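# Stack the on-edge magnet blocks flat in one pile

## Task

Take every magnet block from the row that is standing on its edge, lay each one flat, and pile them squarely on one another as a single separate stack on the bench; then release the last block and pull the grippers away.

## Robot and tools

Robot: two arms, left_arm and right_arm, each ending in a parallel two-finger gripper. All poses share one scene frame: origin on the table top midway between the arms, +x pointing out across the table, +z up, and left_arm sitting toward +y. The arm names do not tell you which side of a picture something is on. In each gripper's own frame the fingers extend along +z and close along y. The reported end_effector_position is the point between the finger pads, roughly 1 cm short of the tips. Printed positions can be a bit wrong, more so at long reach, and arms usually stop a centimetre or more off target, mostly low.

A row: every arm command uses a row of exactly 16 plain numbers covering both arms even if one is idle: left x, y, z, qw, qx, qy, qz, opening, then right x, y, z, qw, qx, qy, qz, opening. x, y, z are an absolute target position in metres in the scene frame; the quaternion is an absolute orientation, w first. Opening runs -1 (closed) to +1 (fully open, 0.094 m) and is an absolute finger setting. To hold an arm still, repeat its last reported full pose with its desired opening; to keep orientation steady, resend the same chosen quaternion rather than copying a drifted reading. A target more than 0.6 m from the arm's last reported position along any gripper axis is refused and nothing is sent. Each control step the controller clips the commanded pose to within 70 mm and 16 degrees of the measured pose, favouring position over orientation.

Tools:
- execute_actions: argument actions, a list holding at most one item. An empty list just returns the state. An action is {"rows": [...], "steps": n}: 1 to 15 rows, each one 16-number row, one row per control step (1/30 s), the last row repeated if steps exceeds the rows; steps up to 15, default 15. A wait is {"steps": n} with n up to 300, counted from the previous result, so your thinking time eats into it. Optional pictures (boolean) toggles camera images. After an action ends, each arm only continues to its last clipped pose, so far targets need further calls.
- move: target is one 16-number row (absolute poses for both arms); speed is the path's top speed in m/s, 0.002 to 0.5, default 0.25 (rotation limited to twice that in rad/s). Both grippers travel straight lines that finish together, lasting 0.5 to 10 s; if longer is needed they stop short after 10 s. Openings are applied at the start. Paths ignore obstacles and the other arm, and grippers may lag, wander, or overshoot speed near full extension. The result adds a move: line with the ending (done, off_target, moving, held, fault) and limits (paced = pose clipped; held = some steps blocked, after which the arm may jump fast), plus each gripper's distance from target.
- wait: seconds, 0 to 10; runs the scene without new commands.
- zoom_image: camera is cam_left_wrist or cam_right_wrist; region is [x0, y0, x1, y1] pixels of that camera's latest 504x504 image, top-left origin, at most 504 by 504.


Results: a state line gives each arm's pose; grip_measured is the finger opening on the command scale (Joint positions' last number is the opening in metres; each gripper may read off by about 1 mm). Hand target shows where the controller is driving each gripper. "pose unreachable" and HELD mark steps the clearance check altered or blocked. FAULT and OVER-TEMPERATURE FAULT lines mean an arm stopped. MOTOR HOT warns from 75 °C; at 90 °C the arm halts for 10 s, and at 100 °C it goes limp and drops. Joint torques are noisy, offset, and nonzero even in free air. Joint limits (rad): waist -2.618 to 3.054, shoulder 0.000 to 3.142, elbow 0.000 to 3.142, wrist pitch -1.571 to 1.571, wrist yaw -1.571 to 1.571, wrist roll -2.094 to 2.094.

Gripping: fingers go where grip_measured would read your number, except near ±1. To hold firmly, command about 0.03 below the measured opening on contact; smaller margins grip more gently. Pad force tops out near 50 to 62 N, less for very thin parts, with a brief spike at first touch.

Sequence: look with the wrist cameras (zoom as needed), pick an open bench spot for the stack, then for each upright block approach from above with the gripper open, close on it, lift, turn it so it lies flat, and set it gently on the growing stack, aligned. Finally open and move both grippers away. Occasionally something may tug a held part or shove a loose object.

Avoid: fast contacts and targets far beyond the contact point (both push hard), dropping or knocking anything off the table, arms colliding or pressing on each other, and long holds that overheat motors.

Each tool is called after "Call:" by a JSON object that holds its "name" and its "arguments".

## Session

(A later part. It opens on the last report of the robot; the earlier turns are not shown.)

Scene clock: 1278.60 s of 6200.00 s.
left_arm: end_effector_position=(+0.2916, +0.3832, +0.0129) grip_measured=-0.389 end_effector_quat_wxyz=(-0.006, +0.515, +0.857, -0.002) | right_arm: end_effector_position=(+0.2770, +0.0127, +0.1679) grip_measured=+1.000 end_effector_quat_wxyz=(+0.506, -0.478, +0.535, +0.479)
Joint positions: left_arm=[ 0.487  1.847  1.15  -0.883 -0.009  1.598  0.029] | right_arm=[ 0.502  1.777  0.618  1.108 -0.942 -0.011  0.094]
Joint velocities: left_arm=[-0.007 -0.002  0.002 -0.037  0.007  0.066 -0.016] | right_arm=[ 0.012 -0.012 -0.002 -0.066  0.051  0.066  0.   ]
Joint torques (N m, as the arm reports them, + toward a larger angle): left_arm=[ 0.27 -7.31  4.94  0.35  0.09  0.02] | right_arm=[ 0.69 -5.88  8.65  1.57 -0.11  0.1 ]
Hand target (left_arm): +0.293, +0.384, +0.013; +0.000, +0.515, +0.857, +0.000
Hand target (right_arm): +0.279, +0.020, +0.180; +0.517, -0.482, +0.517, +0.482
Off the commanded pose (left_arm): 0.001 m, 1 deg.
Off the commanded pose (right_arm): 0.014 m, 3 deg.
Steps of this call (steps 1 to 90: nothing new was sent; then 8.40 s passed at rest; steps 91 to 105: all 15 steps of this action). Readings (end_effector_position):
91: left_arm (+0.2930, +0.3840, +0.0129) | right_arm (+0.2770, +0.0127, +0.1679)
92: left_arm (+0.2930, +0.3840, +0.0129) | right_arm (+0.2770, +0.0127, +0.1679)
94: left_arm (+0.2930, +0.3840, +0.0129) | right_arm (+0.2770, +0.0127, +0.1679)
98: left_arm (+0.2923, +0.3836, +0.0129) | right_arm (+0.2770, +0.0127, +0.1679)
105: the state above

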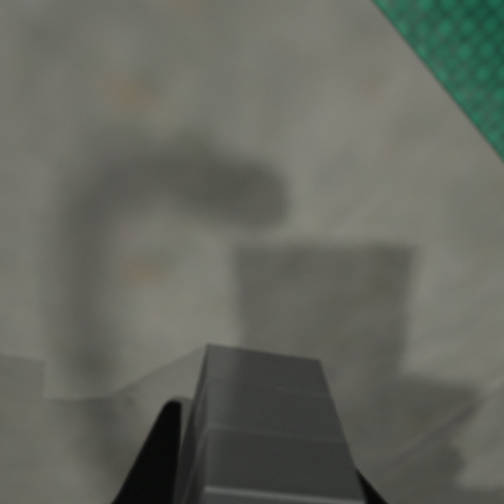

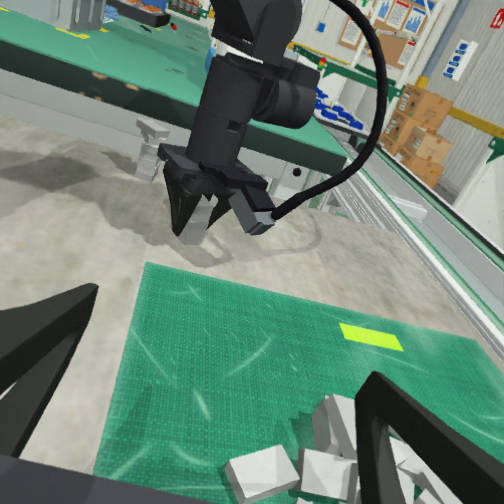

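Now aligning. Continue closing to full squeeze.

Call:
{"name": "execute_actions", "arguments": {"actions": [{"rows": [[0.293,0.3836,0.013,0,0.5150,0.8572,0,-0.41,0.28,0.02,0.18,0.5172,-0.4822,0.5172,0.4822,1],[0.293,0.3836,0.013,0,0.5150,0.8572,0,-0.42,0.28,0.02,0.18,0.5172,-0.4822,0.5172,0.4822,1],[0.293,0.3836,0.013,0,0.5150,0.8572,0,-0.43,0.28,0.02,0.18,0.5172,-0.4822,0.5172,0.4822,1],[0.293,0.3836,0.013,0,0.5150,0.8572,0,-0.44,0.28,0.02,0.18,0.5172,-0.4822,0.5172,0.4822,1],[0.293,0.3836,0.013,0,0.5150,0.8572,0,-0.45,0.28,0.02,0.18,0.5172,-0.4822,0.5172,0.4822,1],[0.293,0.3836,0.013,0,0.5150,0.8572,0,-0.46,0.28,0.02,0.18,0.5172,-0.4822,0.5172,0.4822,1],[0.293,0.3836,0.013,0,0.5150,0.8572,0,-0.47,0.28,0.02,0.18,0.5172,-0.4822,0.5172,0.4822,1],[0.293,0.3836,0.013,0,0.5150,0.8572,0,-0.48,0.28,0.02,0.18,0.5172,-0.4822,0.5172,0.4822,1],[0.293,0.3836,0.013,0,0.5150,0.8572,0,-0.49,0.28,0.02,0.18,0.5172,-0.4822,0.5172,0.4822,1],[0.293,0.3836,0.013,0,0.5150,0.8572,0,-0.50,0.28,0.02,0.18,0.5172,-0.4822,0.5172,0.4822,1]], "steps": 15}]}}

Call:
{"name": "zoom_image", "arguments": {"camera": "cam_left_wrist", "region": [100,300,400,504]}}

Scene clock: 1285.43 s of 6200.00 s.
left_arm: end_effector_position=(+0.2908, +0.3828, +0.0129) grip_measured=-0.473 end_effector_quat_wxyz=(-0.007, +0.515, +0.857, -0.004) | right_arm: end_effector_position=(+0.2770, +0.0127, +0.1679) grip_measured=+1.000 end_effector_quat_wxyz=(+0.506, -0.478, +0.535, +0.479)
Joint positions: left_arm=[ 0.487  1.847  1.15  -0.887 -0.009  1.598  0.025] | right_arm=[ 0.502  1.777  0.618  1.108 -0.942 -0.011  0.094]
Joint velocities: left_arm=[-0.002 -0.002 -0.007 -0.037 -0.007  0.022  0.   ] | right_arm=[-0.012 -0.002  0.007 -0.007  0.066  0.022  0.   ]
Joint torques (N m, as the arm reports them, + toward a larger angle): left_arm=[ 0.25 -7.31  5.04  0.35  0.09  0.03] | right_arm=[ 0.78 -5.74  8.6   1.54 -0.08  0.13]
Hand target (left_arm): +0.293, +0.384, +0.013; -0.000, +0.515, +0.857, -0.000
Hand target (right_arm): +0.279, +0.020, +0.180; +0.517, -0.482, +0.517, +0.482
Off the commanded pose (left_arm): 0.002 m, 1 deg.
Off the commanded pose (right_arm): 0.014 m, 3 deg.
Steps of this call (steps 1 to 90: nothing new was sent; then 3.33 s passed at rest; steps 91 to 105: all 15 steps of this action). Readings (end_effector_position):
91: left_arm (+0.2913, +0.3830, +0.0129) | right_arm (+0.2770, +0.0127, +0.1679)
92: left_arm (+0.2912, +0.3830, +0.0129) | right_arm (+0.2770, +0.0127, +0.1679)
94: left_arm (+0.2909, +0.3829, +0.0129) | right_arm (+0.2770, +0.0127, +0.1679)
98: left_arm (+0.2908, +0.3828, +0.0129) | right_arm (+0.2770, +0.0127, +0.1679)
105: the state above

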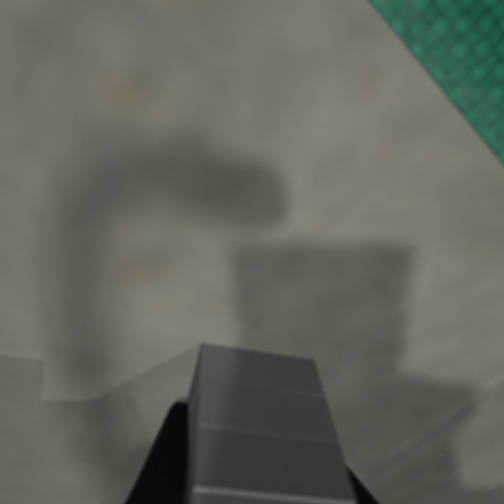

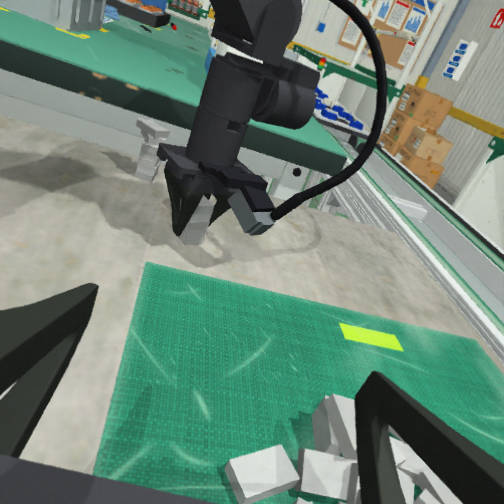

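Region (100, 300, 400, 504) of cam_left_wrist's 504x504 image, scaled by 1.680, with more detail than that image has; it fills the top 343 rows of this view, and the rest is white.

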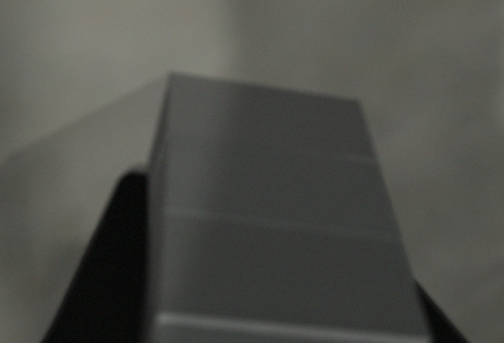

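Call:
{"name": "execute_actions", "arguments": {"actions": [{"rows": [[0.292,0.3833,0.013,0,0.5150,0.8572,0,-0.49,0.28,0.02,0.18,0.5172,-0.4822,0.5172,0.4822,1],[0.292,0.3833,0.013,0,0.5150,0.8572,0,-0.48,0.28,0.02,0.18,0.5172,-0.4822,0.5172,0.4822,1],[0.292,0.3833,0.013,0,0.5150,0.8572,0,-0.47,0.28,0.02,0.18,0.5172,-0.4822,0.5172,0.4822,1],[0.292,0.3833,0.013,0,0.5150,0.8572,0,-0.46,0.28,0.02,0.18,0.5172,-0.4822,0.5172,0.4822,1],[0.292,0.3833,0.013,0,0.5150,0.8572,0,-0.45,0.28,0.02,0.18,0.5172,-0.4822,0.5172,0.4822,1],[0.292,0.3833,0.013,0,0.5150,0.8572,0,-0.43,0.28,0.02,0.18,0.5172,-0.4822,0.5172,0.4822,1],[0.292,0.3833,0.013,0,0.5150,0.8572,0,-0.40,0.28,0.02,0.18,0.5172,-0.4822,0.5172,0.4822,1],[0.292,0.3833,0.013,0,0.5150,0.8572,0,-0.35,0.28,0.02,0.18,0.5172,-0.4822,0.5172,0.4822,1],[0.292,0.3833,0.013,0,0.5150,0.8572,0,-0.25,0.28,0.02,0.18,0.5172,-0.4822,0.5172,0.4822,1],[0.292,0.3833,0.013,0,0.5150,0.8572,0,-0.1,0.28,0.02,0.18,0.5172,-0.4822,0.5172,0.4822,1],[0.292,0.3833,0.013,0,0.5150,0.8572,0,0.1,0.28,0.02,0.18,0.5172,-0.4822,0.5172,0.4822,1],[0.292,0.3833,0.013,0,0.5150,0.8572,0,0.3,0.28,0.02,0.18,0.5172,-0.4822,0.5172,0.4822,1]], "steps": 15}], "pictures": false}}

Call:
{"name": "move", "arguments": {"target": [0.295,0.385,0.11, 0,0.5150,0.8572,0, 0.5, 0.28,0.02,0.18, 0.5172,-0.4822,0.5172,0.4822, 1], "speed": 0.08}}

Scene clock: 1297.87 s of 6200.00 s.
left_arm: end_effector_position=(+0.2911, +0.3830, +0.0126) grip_measured=+0.297 end_effector_quat_wxyz=(-0.007, +0.515, +0.857, -0.003) | right_arm: end_effector_position=(+0.2770, +0.0127, +0.1679) grip_measured=+1.000 end_effector_quat_wxyz=(+0.506, -0.478, +0.535, +0.479)
Joint positions: left_arm=[ 0.487  1.847  1.148 -0.883 -0.009  1.598  0.061] | right_arm=[ 0.502  1.777  0.618  1.108 -0.942 -0.011  0.094]
Joint velocities: left_arm=[-0.012 -0.012 -0.007  0.037  0.037  0.022  0.004] | right_arm=[ 0.002 -0.002  0.002 -0.037 -0.007 -0.066  0.   ]
Joint torques (N m, as the arm reports them, + toward a larger angle): left_arm=[ 0.37 -7.63  4.86  0.29  0.04  0.  ] | right_arm=[ 0.76 -5.68  8.66  1.57 -0.1   0.12]
Hand target (left_arm): +0.292, +0.383, +0.013; +0.000, +0.515, +0.857, -0.000
Hand target (right_arm): +0.279, +0.020, +0.180; +0.517, -0.482, +0.517, +0.482
Off the commanded pose (left_arm): 0.001 m, 1 deg.
Off the commanded pose (right_arm): 0.014 m, 3 deg.
Steps of this call (steps 1 to 90: nothing new was sent; then 8.93 s passed at rest; steps 91 to 105: all 15 steps of this action). Readings (end_effector_position):
91: left_arm (+0.2906, +0.3826, +0.0127) | right_arm (+0.2770, +0.0127, +0.1679)
92: left_arm (+0.2905, +0.3826, +0.0126) | right_arm (+0.2770, +0.0127, +0.1679)
94: left_arm (+0.2905, +0.3826, +0.0126) | right_arm (+0.2770, +0.0127, +0.1679)
98: left_arm (+0.2908, +0.3828, +0.0126) | right_arm (+0.2770, +0.0127, +0.1679)
105: the state above

Scene clock: 1299.87 s of 6200.00 s.
left_arm: end_effector_position=(+0.2911, +0.3829, +0.0950) grip_measured=+0.498 end_effector_quat_wxyz=(-0.013, +0.515, +0.857, -0.015) | right_arm: end_effector_position=(+0.2770, +0.0127, +0.1679) grip_measured=+1.000 end_effector_quat_wxyz=(+0.506, -0.478, +0.535, +0.479)
Joint positions: left_arm=[ 0.487  1.781  1.407 -1.236 -0.009  1.598  0.07 ] | right_arm=[ 0.502  1.777  0.618  1.108 -0.942 -0.011  0.094]
Joint velocities: left_arm=[-0.002 -0.012  0.007 -0.037  0.022  0.007  0.   ] | right_arm=[ 0.002  0.002 -0.002  0.007 -0.007 -0.066  0.   ]
Joint torques (N m, as the arm reports them, + toward a larger angle): left_arm=[ 0.33 -9.11  8.18  0.02  0.07  0.02] | right_arm=[ 0.75 -5.78  8.62  1.57 -0.1   0.11]
Hand target (left_arm): +0.295, +0.385, +0.110; -0.000, +0.515, +0.857, -0.000
Hand target (right_arm): +0.279, +0.020, +0.180; +0.517, -0.482, +0.517, +0.482
Off the commanded pose (left_arm): 0.016 m, 2 deg.
Off the commanded pose (right_arm): 0.014 m, 3 deg.
move: off_target (left_arm, right_arm)

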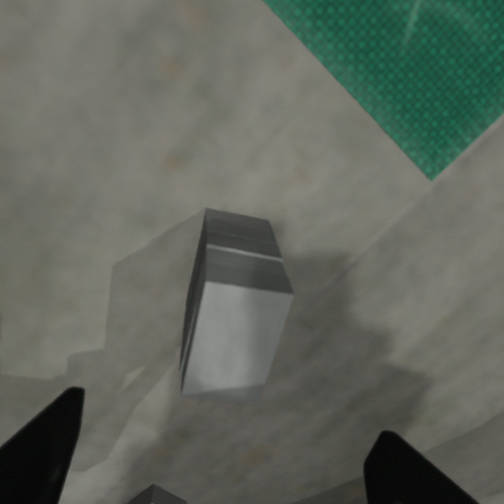

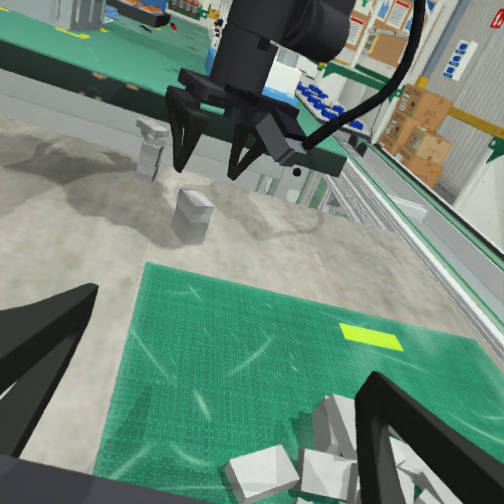

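Call:
{"name": "zoom_image", "arguments": {"camera": "cam_left_wrist", "region": [150,190,330,410]}}

Call:
{"name": "zoom_image", "arguments": {"camera": "cam_right_wrist", "region": [150,170,240,260]}}

Region (150, 190, 330, 410) of cam_left_wrist's 504x504 image, scaled by 2.291, with more detail than that image has; it fills the left 412 columns of this view, and the rest is white.

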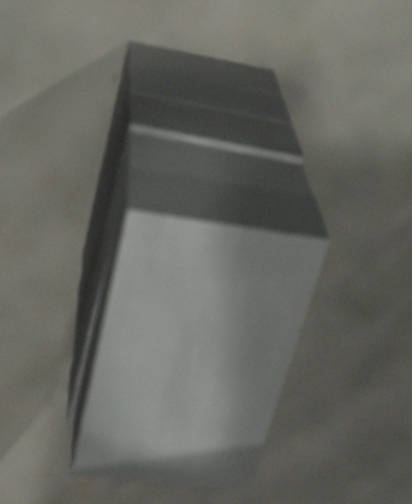

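Region (150, 170, 240, 260) of cam_right_wrist's 504x504 image, scaled by 5.600, with more detail than that image has.

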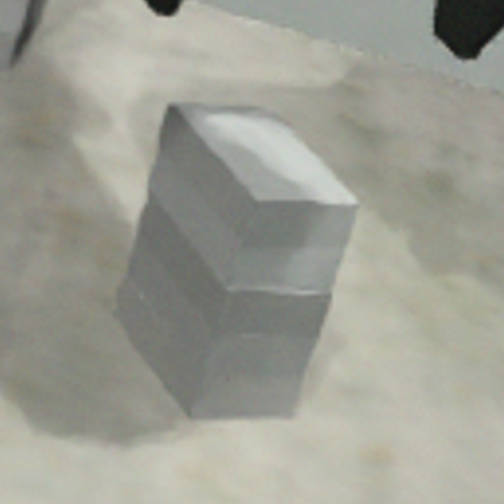

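Call:
{"name": "move", "arguments": {"target": [0.293,0.384,0.11, 0,-0.2419,0.9703,0, 0.5, 0.28,0.02,0.18, 0.5172,-0.4822,0.5172,0.4822, 1], "speed": 0.4}}

Call:
{"name": "move", "arguments": {"target": [0.293,0.384,0.05, 0,-0.2419,0.9703,0, 0.5, 0.28,0.02,0.18, 0.5172,-0.4822,0.5172,0.4822, 1], "speed": 0.08}}

Scene clock: 1315.97 s of 6200.00 s.
left_arm: end_effector_position=(+0.2902, +0.3812, +0.0950) grip_measured=+0.498 end_effector_quat_wxyz=(-0.022, -0.235, +0.972, -0.005) | right_arm: end_effector_position=(+0.2770, +0.0127, +0.1679) grip_measured=+1.000 end_effector_quat_wxyz=(+0.506, -0.478, +0.535, +0.479)
Joint positions: left_arm=[ 0.487  1.781  1.407 -1.242 -0.003  0.042  0.07 ] | right_arm=[ 0.502  1.777  0.618  1.108 -0.942 -0.011  0.094]
Joint velocities: left_arm=[-0.007  0.007 -0.007  0.007  0.037 -0.081 -0.001] | right_arm=[ 0.012  0.002  0.012 -0.037  0.037 -0.066  0.   ]
Joint torques (N m, as the arm reports them, + toward a larger angle): left_arm=[ 0.43 -9.73  7.35  0.08  0.02 -0.09] | right_arm=[ 0.77 -5.8   8.65  1.57 -0.07  0.11]
Hand target (left_arm): +0.293, +0.384, +0.110; -0.000, -0.242, +0.970, -0.000
Hand target (right_arm): +0.279, +0.020, +0.180; +0.517, -0.482, +0.517, +0.482
Off the commanded pose (left_arm): 0.015 m, 3 deg.
Off the commanded pose (right_arm): 0.014 m, 3 deg.
After step 90, 10.47 s passed at rest.
move: off_target (left_arm, right_arm)

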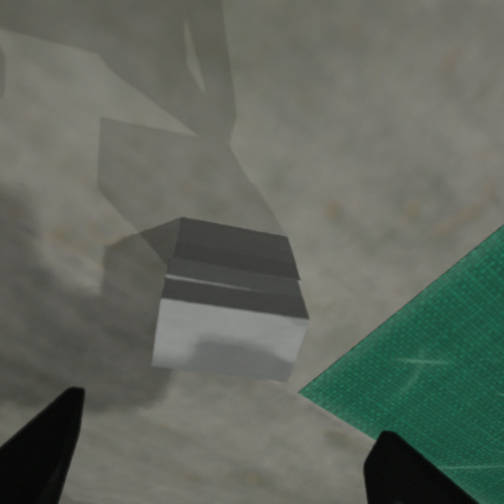

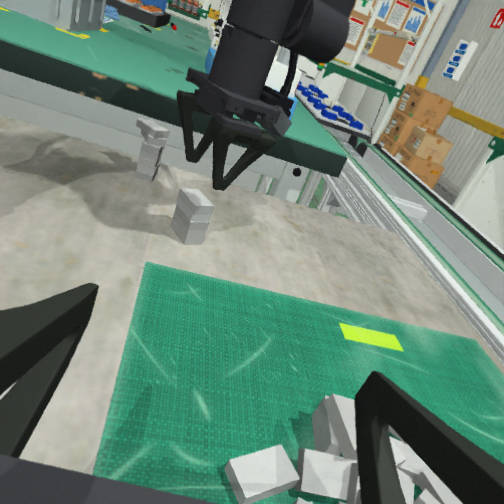

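Scene clock: 1317.10 s of 6200.00 s.
left_arm: end_effector_position=(+0.2895, +0.3808, +0.0497) grip_measured=+0.498 end_effector_quat_wxyz=(-0.010, -0.236, +0.972, -0.002) | right_arm: end_effector_position=(+0.2770, +0.0127, +0.1679) grip_measured=+1.000 end_effector_quat_wxyz=(+0.506, -0.478, +0.535, +0.479)
Joint positions: left_arm=[ 0.487  1.793  1.239 -1.037 -0.003  0.039  0.07 ] | right_arm=[ 0.502  1.777  0.618  1.108 -0.942 -0.011  0.094]
Joint velocities: left_arm=[ 0.002 -0.017 -0.012  0.095  0.022 -0.007 -0.001] | right_arm=[-0.017  0.002 -0.002 -0.139 -0.066  0.007  0.   ]
Joint torques (N m, as the arm reports them, + toward a larger angle): left_arm=[ 0.48 -6.93  5.49  0.44  0.04 -0.08] | right_arm=[ 0.77 -5.79  8.58  1.57 -0.1   0.13]
Hand target (left_arm): +0.293, +0.384, +0.050; -0.000, -0.242, +0.970, -0.000
Hand target (right_arm): +0.279, +0.020, +0.180; +0.517, -0.482, +0.517, +0.482
Off the commanded pose (left_arm): 0.005 m, 1 deg.
Off the commanded pose (right_arm): 0.014 m, 3 deg.
move: off_target (right_arm)

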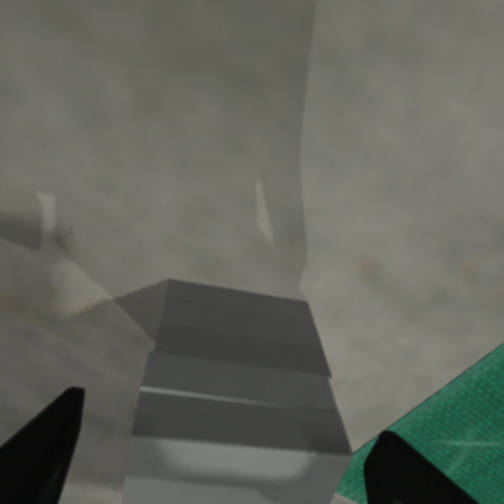

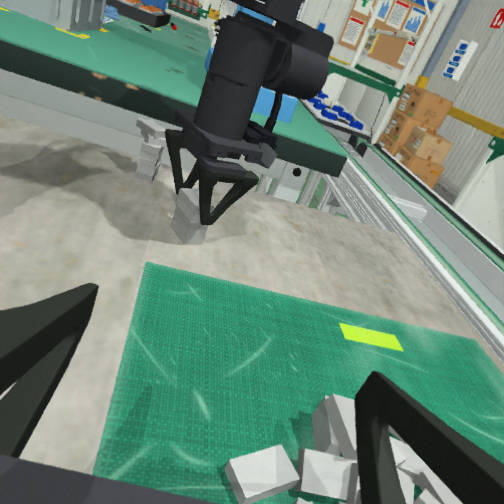

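Call:
{"name": "zoom_image", "arguments": {"camera": "cam_left_wrist", "region": [100,260,400,504]}}

Region (100, 260, 400, 504) of cam_left_wrist's 504x504 image, scaled by 1.680, with more detail than that image has; it fills the top 410 rows of this view, and the rest is white.

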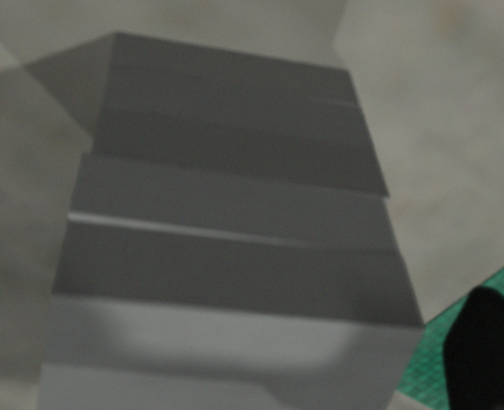

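Call:
{"name": "move", "arguments": {"target": [0.293,0.384,0.015, 0,-0.2419,0.9703,0, 0.5, 0.28,0.02,0.18, 0.5172,-0.4822,0.5172,0.4822, 1], "speed": 0.04}}

Scene clock: 1327.93 s of 6200.00 s.
left_arm: end_effector_position=(+0.2901, +0.3811, +0.0154) grip_measured=+0.498 end_effector_quat_wxyz=(-0.009, -0.236, +0.972, -0.001) | right_arm: end_effector_position=(+0.2770, +0.0127, +0.1679) grip_measured=+1.000 end_effector_quat_wxyz=(+0.506, -0.478, +0.535, +0.479)
Joint positions: left_arm=[ 0.487  1.842  1.154 -0.901 -0.003  0.039  0.07 ] | right_arm=[ 0.502  1.777  0.618  1.108 -0.942 -0.011  0.094]
Joint velocities: left_arm=[-0.012  0.002  0.002  0.007 -0.037  0.051 -0.   ] | right_arm=[-0.022  0.022 -0.002 -0.007 -0.007 -0.007  0.   ]
Joint torques (N m, as the arm reports them, + toward a larger angle): left_arm=[ 0.51 -7.08  5.18  0.37  0.05 -0.08] | right_arm=[ 0.79 -5.89  8.66  1.57 -0.07  0.11]
Hand target (left_arm): +0.293, +0.384, +0.015; +0.000, -0.242, +0.970, -0.000
Hand target (right_arm): +0.279, +0.020, +0.180; +0.517, -0.482, +0.517, +0.482
Off the commanded pose (left_arm): 0.004 m, 1 deg.
Off the commanded pose (right_arm): 0.014 m, 3 deg.
After step 90, 6.53 s passed at rest.
move: off_target (right_arm)

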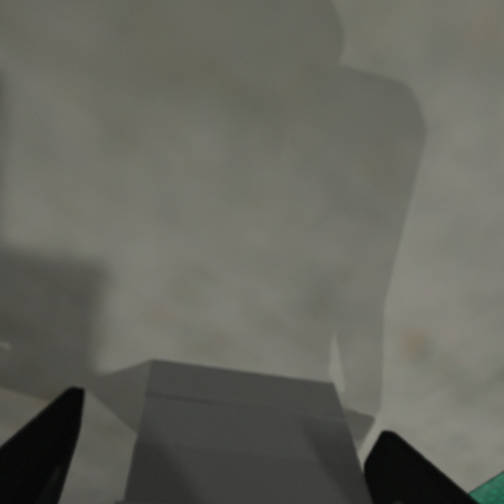

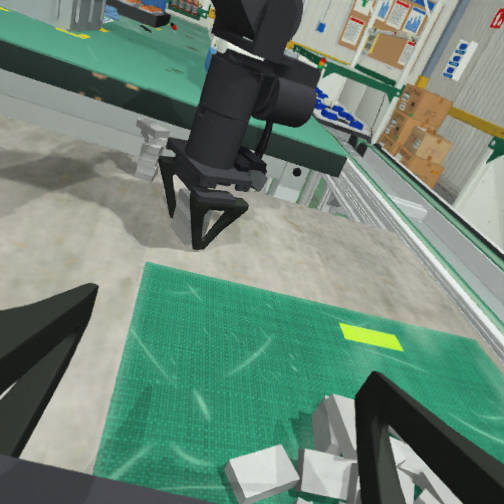

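Call:
{"name": "execute_actions", "arguments": {"actions": [{"rows": [[0.293,0.384,0.015,0,-0.2419,0.9703,0,0.42,0.28,0.02,0.18,0.5172,-0.4822,0.5172,0.4822,1],[0.293,0.384,0.015,0,-0.2419,0.9703,0,0.34,0.28,0.02,0.18,0.5172,-0.4822,0.5172,0.4822,1],[0.293,0.384,0.015,0,-0.2419,0.9703,0,0.26,0.28,0.02,0.18,0.5172,-0.4822,0.5172,0.4822,1],[0.293,0.384,0.015,0,-0.2419,0.9703,0,0.19,0.28,0.02,0.18,0.5172,-0.4822,0.5172,0.4822,1],[0.293,0.384,0.015,0,-0.2419,0.9703,0,0.13,0.28,0.02,0.18,0.5172,-0.4822,0.5172,0.4822,1],[0.293,0.384,0.015,0,-0.2419,0.9703,0,0.08,0.28,0.02,0.18,0.5172,-0.4822,0.5172,0.4822,1],[0.293,0.384,0.015,0,-0.2419,0.9703,0,0.04,0.28,0.02,0.18,0.5172,-0.4822,0.5172,0.4822,1],[0.293,0.384,0.015,0,-0.2419,0.9703,0,0.01,0.28,0.02,0.18,0.5172,-0.4822,0.5172,0.4822,1],[0.293,0.384,0.015,0,-0.2419,0.9703,0,-0.01,0.28,0.02,0.18,0.5172,-0.4822,0.5172,0.4822,1],[0.293,0.384,0.015,0,-0.2419,0.9703,0,-0.03,0.28,0.02,0.18,0.5172,-0.4822,0.5172,0.4822,1],[0.293,0.384,0.015,0,-0.2419,0.9703,0,-0.045,0.28,0.02,0.18,0.5172,-0.4822,0.5172,0.4822,1],[0.293,0.384,0.015,0,-0.2419,0.9703,0,-0.06,0.28,0.02,0.18,0.5172,-0.4822,0.5172,0.4822,1],[0.293,0.384,0.015,0,-0.2419,0.9703,0,-0.07,0.28,0.02,0.18,0.5172,-0.4822,0.5172,0.4822,1],[0.293,0.384,0.015,0,-0.2419,0.9703,0,-0.08,0.28,0.02,0.18,0.5172,-0.4822,0.5172,0.4822,1],[0.293,0.384,0.015,0,-0.2419,0.9703,0,-0.09,0.28,0.02,0.18,0.5172,-0.4822,0.5172,0.4822,1]], "steps": 15}], "pictures": false}}

Call:
{"name": "execute_actions", "arguments": {"actions": [{"rows": [[0.293,0.384,0.015,0,-0.2419,0.9703,0,-0.095,0.28,0.02,0.18,0.5172,-0.4822,0.5172,0.4822,1],[0.293,0.384,0.015,0,-0.2419,0.9703,0,-0.10,0.28,0.02,0.18,0.5172,-0.4822,0.5172,0.4822,1],[0.293,0.384,0.015,0,-0.2419,0.9703,0,-0.105,0.28,0.02,0.18,0.5172,-0.4822,0.5172,0.4822,1],[0.293,0.384,0.015,0,-0.2419,0.9703,0,-0.11,0.28,0.02,0.18,0.5172,-0.4822,0.5172,0.4822,1],[0.293,0.384,0.015,0,-0.2419,0.9703,0,-0.115,0.28,0.02,0.18,0.5172,-0.4822,0.5172,0.4822,1],[0.293,0.384,0.015,0,-0.2419,0.9703,0,-0.12,0.28,0.02,0.18,0.5172,-0.4822,0.5172,0.4822,1],[0.293,0.384,0.015,0,-0.2419,0.9703,0,-0.125,0.28,0.02,0.18,0.5172,-0.4822,0.5172,0.4822,1],[0.293,0.384,0.015,0,-0.2419,0.9703,0,-0.13,0.28,0.02,0.18,0.5172,-0.4822,0.5172,0.4822,1],[0.293,0.384,0.015,0,-0.2419,0.9703,0,-0.135,0.28,0.02,0.18,0.5172,-0.4822,0.5172,0.4822,1]], "steps": 15}]}}

Scene clock: 1341.43 s of 6200.00 s.
left_arm: end_effector_position=(+0.2904, +0.3815, +0.0154) grip_measured=-0.082 end_effector_quat_wxyz=(-0.008, -0.237, +0.972, -0.000) | right_arm: end_effector_position=(+0.2770, +0.0127, +0.1679) grip_measured=+1.000 end_effector_quat_wxyz=(+0.506, -0.478, +0.535, +0.479)
Joint positions: left_arm=[ 0.487  1.842  1.154 -0.899 -0.004  0.039  0.043] | right_arm=[ 0.502  1.777  0.618  1.108 -0.942 -0.011  0.094]
Joint velocities: left_arm=[-0.007  0.017 -0.002  0.037 -0.022 -0.037 -0.004] | right_arm=[-0.012  0.002 -0.012  0.066 -0.007  0.022  0.   ]
Joint torques (N m, as the arm reports them, + toward a larger angle): left_arm=[ 0.46 -6.96  5.2   0.38  0.04 -0.1 ] | right_arm=[ 0.79 -5.75  8.65  1.57 -0.08  0.11]
Hand target (left_arm): +0.293, +0.384, +0.015; -0.000, -0.242, +0.970, -0.000
Hand target (right_arm): +0.279, +0.020, +0.180; +0.517, -0.482, +0.517, +0.482
Off the commanded pose (left_arm): 0.004 m, 1 deg.
Off the commanded pose (right_arm): 0.014 m, 3 deg.
Steps of this call (steps 1 to 90: nothing new was sent; then 10.00 s passed at rest; steps 91 to 105: all 15 steps of this action). Readings (end_effector_position):
91: left_arm (+0.2904, +0.3813, +0.0154) | right_arm (+0.2770, +0.0127, +0.1679)
92: left_arm (+0.2904, +0.3813, +0.0154) | right_arm (+0.2770, +0.0127, +0.1679)
94: left_arm (+0.2904, +0.3813, +0.0154) | right_arm (+0.2770, +0.0127, +0.1679)
98: left_arm (+0.2904, +0.3813, +0.0154) | right_arm (+0.2770, +0.0127, +0.1679)
105: the state above

Scene clock: 1341.93 s of 6200.00 s.
left_arm: end_effector_position=(+0.2904, +0.3816, +0.0154) grip_measured=-0.100 end_effector_quat_wxyz=(-0.008, -0.237, +0.971, -0.000) | right_arm: end_effector_position=(+0.2770, +0.0127, +0.1679) grip_measured=+1.000 end_effector_quat_wxyz=(+0.506, -0.478, +0.535, +0.479)
Joint positions: left_arm=[ 0.487  1.842  1.154 -0.899 -0.004  0.038  0.042] | right_arm=[ 0.502  1.777  0.618  1.108 -0.942 -0.011  0.094]
Joint velocities: left_arm=[-0.017  0.002  0.007  0.007 -0.007 -0.051  0.   ] | right_arm=[-0.012 -0.017 -0.007 -0.051 -0.007 -0.007  0.   ]
Joint torques (N m, as the arm reports them, + toward a larger angle): left_arm=[ 0.47 -7.06  5.17  0.38  0.03 -0.09] | right_arm=[ 0.76 -5.71  8.66  1.59 -0.08  0.11]
Hand target (left_arm): +0.293, +0.384, +0.015; -0.000, -0.242, +0.970, -0.000
Hand target (right_arm): +0.279, +0.020, +0.180; +0.517, -0.482, +0.517, +0.482
Off the commanded pose (left_arm): 0.004 m, 1 deg.
Off the commanded pose (right_arm): 0.014 m, 3 deg.
Steps of this call (steps 1 to 15: all 15 steps of this action). Readings (end_effector_position):
1: left_arm (+0.2904, +0.3816, +0.0154) | right_arm (+0.2770, +0.0127, +0.1679)
2: left_arm (+0.2904, +0.3816, +0.0154) | right_arm (+0.2770, +0.0127, +0.1679)
4: left_arm (+0.2904, +0.3816, +0.0154) | right_arm (+0.2770, +0.0127, +0.1679)
8: left_arm (+0.2904, +0.3816, +0.0154) | right_arm (+0.2770, +0.0127, +0.1679)
15: the state above

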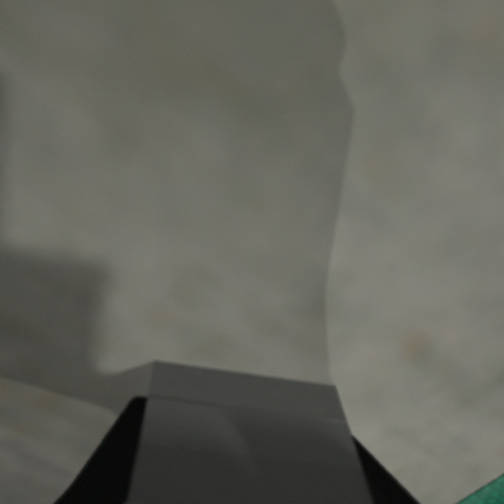

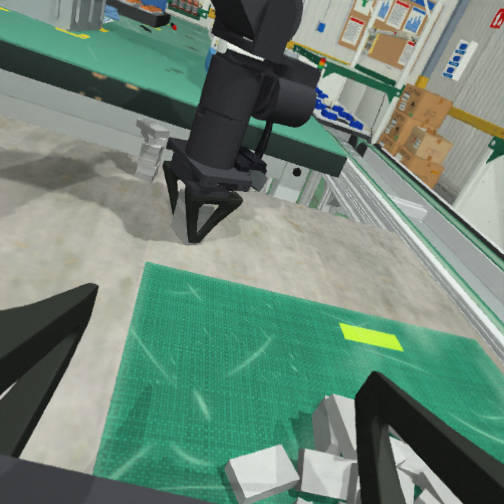

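Squeezed to −0.100 (equals L). Release gradually and lift.

Call:
{"name": "execute_actions", "arguments": {"actions": [{"rows": [[0.293,0.384,0.015,0,-0.2419,0.9703,0,-0.12,0.28,0.02,0.18,0.5172,-0.4822,0.5172,0.4822,1],[0.293,0.384,0.015,0,-0.2419,0.9703,0,-0.11,0.28,0.02,0.18,0.5172,-0.4822,0.5172,0.4822,1],[0.293,0.384,0.015,0,-0.2419,0.9703,0,-0.10,0.28,0.02,0.18,0.5172,-0.4822,0.5172,0.4822,1],[0.293,0.384,0.015,0,-0.2419,0.9703,0,-0.09,0.28,0.02,0.18,0.5172,-0.4822,0.5172,0.4822,1],[0.293,0.384,0.015,0,-0.2419,0.9703,0,-0.08,0.28,0.02,0.18,0.5172,-0.4822,0.5172,0.4822,1],[0.293,0.384,0.015,0,-0.2419,0.9703,0,-0.07,0.28,0.02,0.18,0.5172,-0.4822,0.5172,0.4822,1],[0.293,0.384,0.015,0,-0.2419,0.9703,0,-0.05,0.28,0.02,0.18,0.5172,-0.4822,0.5172,0.4822,1],[0.293,0.384,0.015,0,-0.2419,0.9703,0,-0.02,0.28,0.02,0.18,0.5172,-0.4822,0.5172,0.4822,1],[0.293,0.384,0.015,0,-0.2419,0.9703,0,0.05,0.28,0.02,0.18,0.5172,-0.4822,0.5172,0.4822,1],[0.293,0.384,0.015,0,-0.2419,0.9703,0,0.15,0.28,0.02,0.18,0.5172,-0.4822,0.5172,0.4822,1],[0.293,0.384,0.015,0,-0.2419,0.9703,0,0.3,0.28,0.02,0.18,0.5172,-0.4822,0.5172,0.4822,1],[0.293,0.384,0.015,0,-0.2419,0.9703,0,0.45,0.28,0.02,0.18,0.5172,-0.4822,0.5172,0.4822,1]], "steps": 15}], "pictures": false}}

Call:
{"name": "move", "arguments": {"target": [0.294,0.385,0.115, 0,-0.2419,0.9703,0, 0.5, 0.28,0.02,0.18, 0.5172,-0.4822,0.5172,0.4822, 1], "speed": 0.08}}

Call:
{"name": "zoom_image", "arguments": {"camera": "cam_left_wrist", "region": [120,190,340,410]}}

Call:
{"name": "zoom_image", "arguments": {"camera": "cam_right_wrist", "region": [150,170,240,260]}}

Scene clock: 1350.00 s of 6200.00 s.
left_arm: end_effector_position=(+0.2904, +0.3816, +0.0154) grip_measured=+0.447 end_effector_quat_wxyz=(-0.008, -0.237, +0.971, -0.000) | right_arm: end_effector_position=(+0.2770, +0.0127, +0.1679) grip_measured=+1.000 end_effector_quat_wxyz=(+0.506, -0.478, +0.535, +0.479)
Joint positions: left_arm=[ 0.487  1.842  1.154 -0.899 -0.004  0.038  0.068] | right_arm=[ 0.502  1.777  0.618  1.108 -0.942 -0.011  0.094]
Joint velocities: left_arm=[ 0.002 -0.012  0.002 -0.022 -0.037 -0.022  0.001] | right_arm=[ 0.012 -0.007  0.012 -0.007 -0.051 -0.007  0.   ]
Joint torques (N m, as the arm reports them, + toward a larger angle): left_arm=[ 0.4  -7.06  5.19  0.38  0.03 -0.09] | right_arm=[ 0.76 -5.76  8.61  1.55 -0.09  0.09]
Hand target (left_arm): +0.293, +0.384, +0.015; -0.000, -0.242, +0.970, -0.000
Hand target (right_arm): +0.279, +0.020, +0.180; +0.517, -0.482, +0.517, +0.482
Off the commanded pose (left_arm): 0.004 m, 1 deg.
Off the commanded pose (right_arm): 0.014 m, 3 deg.
Steps of this call (steps 1 to 90: nothing new was sent; then 4.57 s passed at rest; steps 91 to 105: all 15 steps of this action). Readings (end_effector_position):
91: left_arm (+0.2904, +0.3816, +0.0154) | right_arm (+0.2770, +0.0127, +0.1679)
92: left_arm (+0.2904, +0.3816, +0.0154) | right_arm (+0.2770, +0.0127, +0.1679)
94: left_arm (+0.2904, +0.3816, +0.0154) | right_arm (+0.2770, +0.0127, +0.1679)
98: left_arm (+0.2904, +0.3816, +0.0154) | right_arm (+0.2770, +0.0127, +0.1679)
105: the state above

Scene clock: 1352.03 s of 6200.00 s.
left_arm: end_effector_position=(+0.2891, +0.3809, +0.0997) grip_measured=+0.498 end_effector_quat_wxyz=(-0.023, -0.237, +0.971, -0.004) | right_arm: end_effector_position=(+0.2770, +0.0127, +0.1679) grip_measured=+1.000 end_effector_quat_wxyz=(+0.506, -0.478, +0.535, +0.479)
Joint positions: left_arm=[ 0.487  1.776  1.42  -1.262 -0.004  0.038  0.07 ] | right_arm=[ 0.502  1.777  0.618  1.108 -0.942 -0.011  0.094]
Joint velocities: left_arm=[-0.002  0.022  0.002 -0.022 -0.007  0.022 -0.   ] | right_arm=[-0.012 -0.002 -0.012  0.007 -0.037  0.037  0.   ]
Joint torques (N m, as the arm reports them, + toward a larger angle): left_arm=[ 0.42 -9.17  8.37  0.1   0.03 -0.07] | right_arm=[ 0.74 -5.8   8.75  1.57 -0.09  0.11]
Hand target (left_arm): +0.293, +0.385, +0.115; +0.000, -0.242, +0.970, -0.000
Hand target (right_arm): +0.279, +0.020, +0.180; +0.517, -0.482, +0.517, +0.482
Off the commanded pose (left_arm): 0.017 m, 3 deg.
Off the commanded pose (right_arm): 0.014 m, 3 deg.
move: off_target (left_arm, right_arm)

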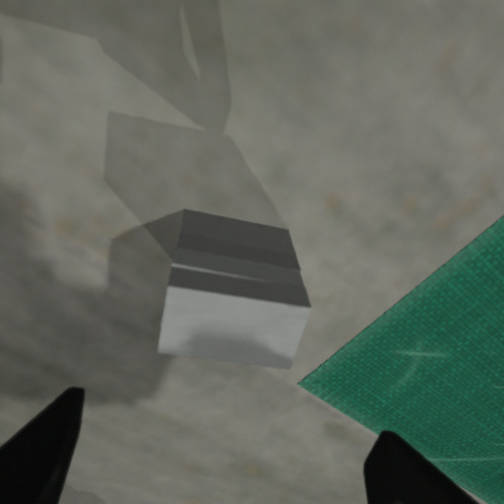

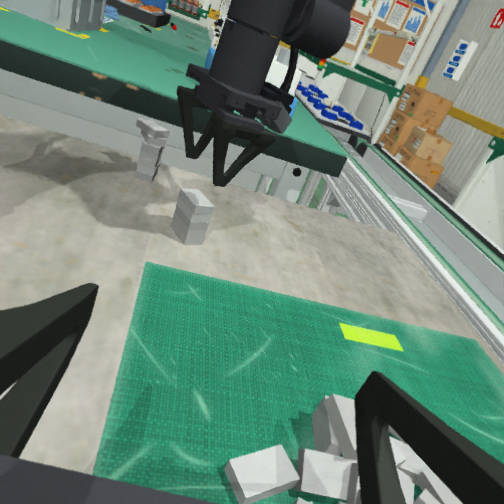

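Region (120, 190, 340, 410) of cam_left_wrist's 504x504 image, scaled by 2.291, with more detail than that image has.

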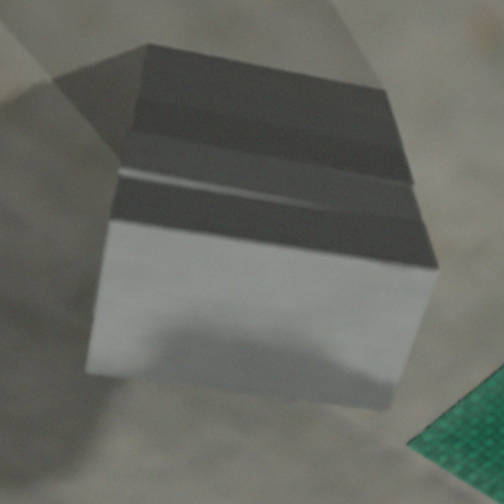

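Region (150, 170, 240, 260) of cam_right_wrist's 504x504 image, scaled by 5.600, with more detail than that image has.

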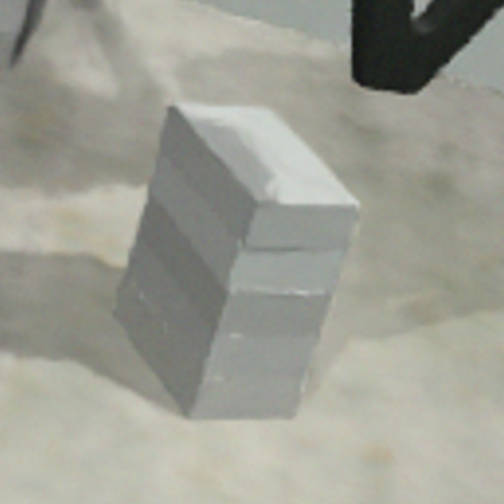

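Call:
{"name": "move", "arguments": {"target": [0.2,0.32,0.2, 0.2514,-0.2296,0.9382,0.0615, 1, 0.28,0.02,0.18, 0.5172,-0.4822,0.5172,0.4822, 1], "speed": 0.2}}

Scene clock: 1363.67 s of 6200.00 s.
left_arm: end_effector_position=(+0.1994, +0.3227, +0.1987) grip_measured=+1.000 end_effector_quat_wxyz=(+0.245, -0.236, +0.939, +0.060) | right_arm: end_effector_position=(+0.2770, +0.0127, +0.1679) grip_measured=+1.000 end_effector_quat_wxyz=(+0.506, -0.478, +0.535, +0.479)
Joint positions: left_arm=[ 0.463  0.875  1.019 -1.205  0.003 -0.     0.094] | right_arm=[ 0.502  1.777  0.618  1.108 -0.942 -0.011  0.094]
Joint velocities: left_arm=[-0.007  0.002 -0.017  0.051  0.051 -0.037  0.   ] | right_arm=[-0.007  0.002 -0.012 -0.007 -0.007  0.037  0.   ]
Joint torques (N m, as the arm reports them, + toward a larger angle): left_arm=[-1.13 -1.04  6.    1.01  0.   -0.11] | right_arm=[ 0.79 -5.77  8.7   1.56 -0.08  0.11]
Hand target (left_arm): +0.199, +0.320, +0.201; +0.252, -0.233, +0.938, +0.059
Hand target (right_arm): +0.279, +0.020, +0.180; +0.517, -0.482, +0.517, +0.482
Off the commanded pose (left_arm): 0.003 m, 1 deg.
Off the commanded pose (right_arm): 0.014 m, 3 deg.
After step 90, 6.83 s passed at rest.
move: off_target (right_arm)

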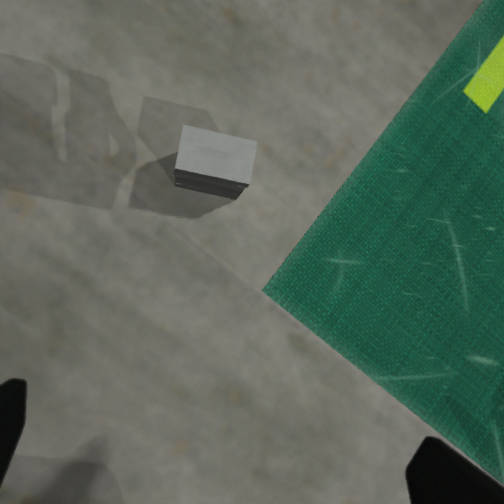

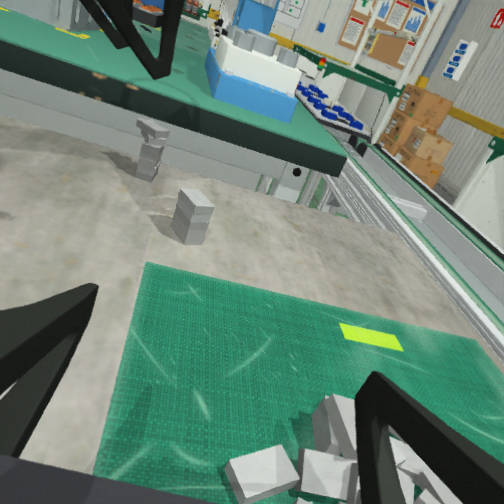

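The five blocks are stacked flat in one neat stack, and the arm is clear.

Call:
{"name": "finished_scene", "arguments": {"scene": 2}}

The scene is finished: the task was done.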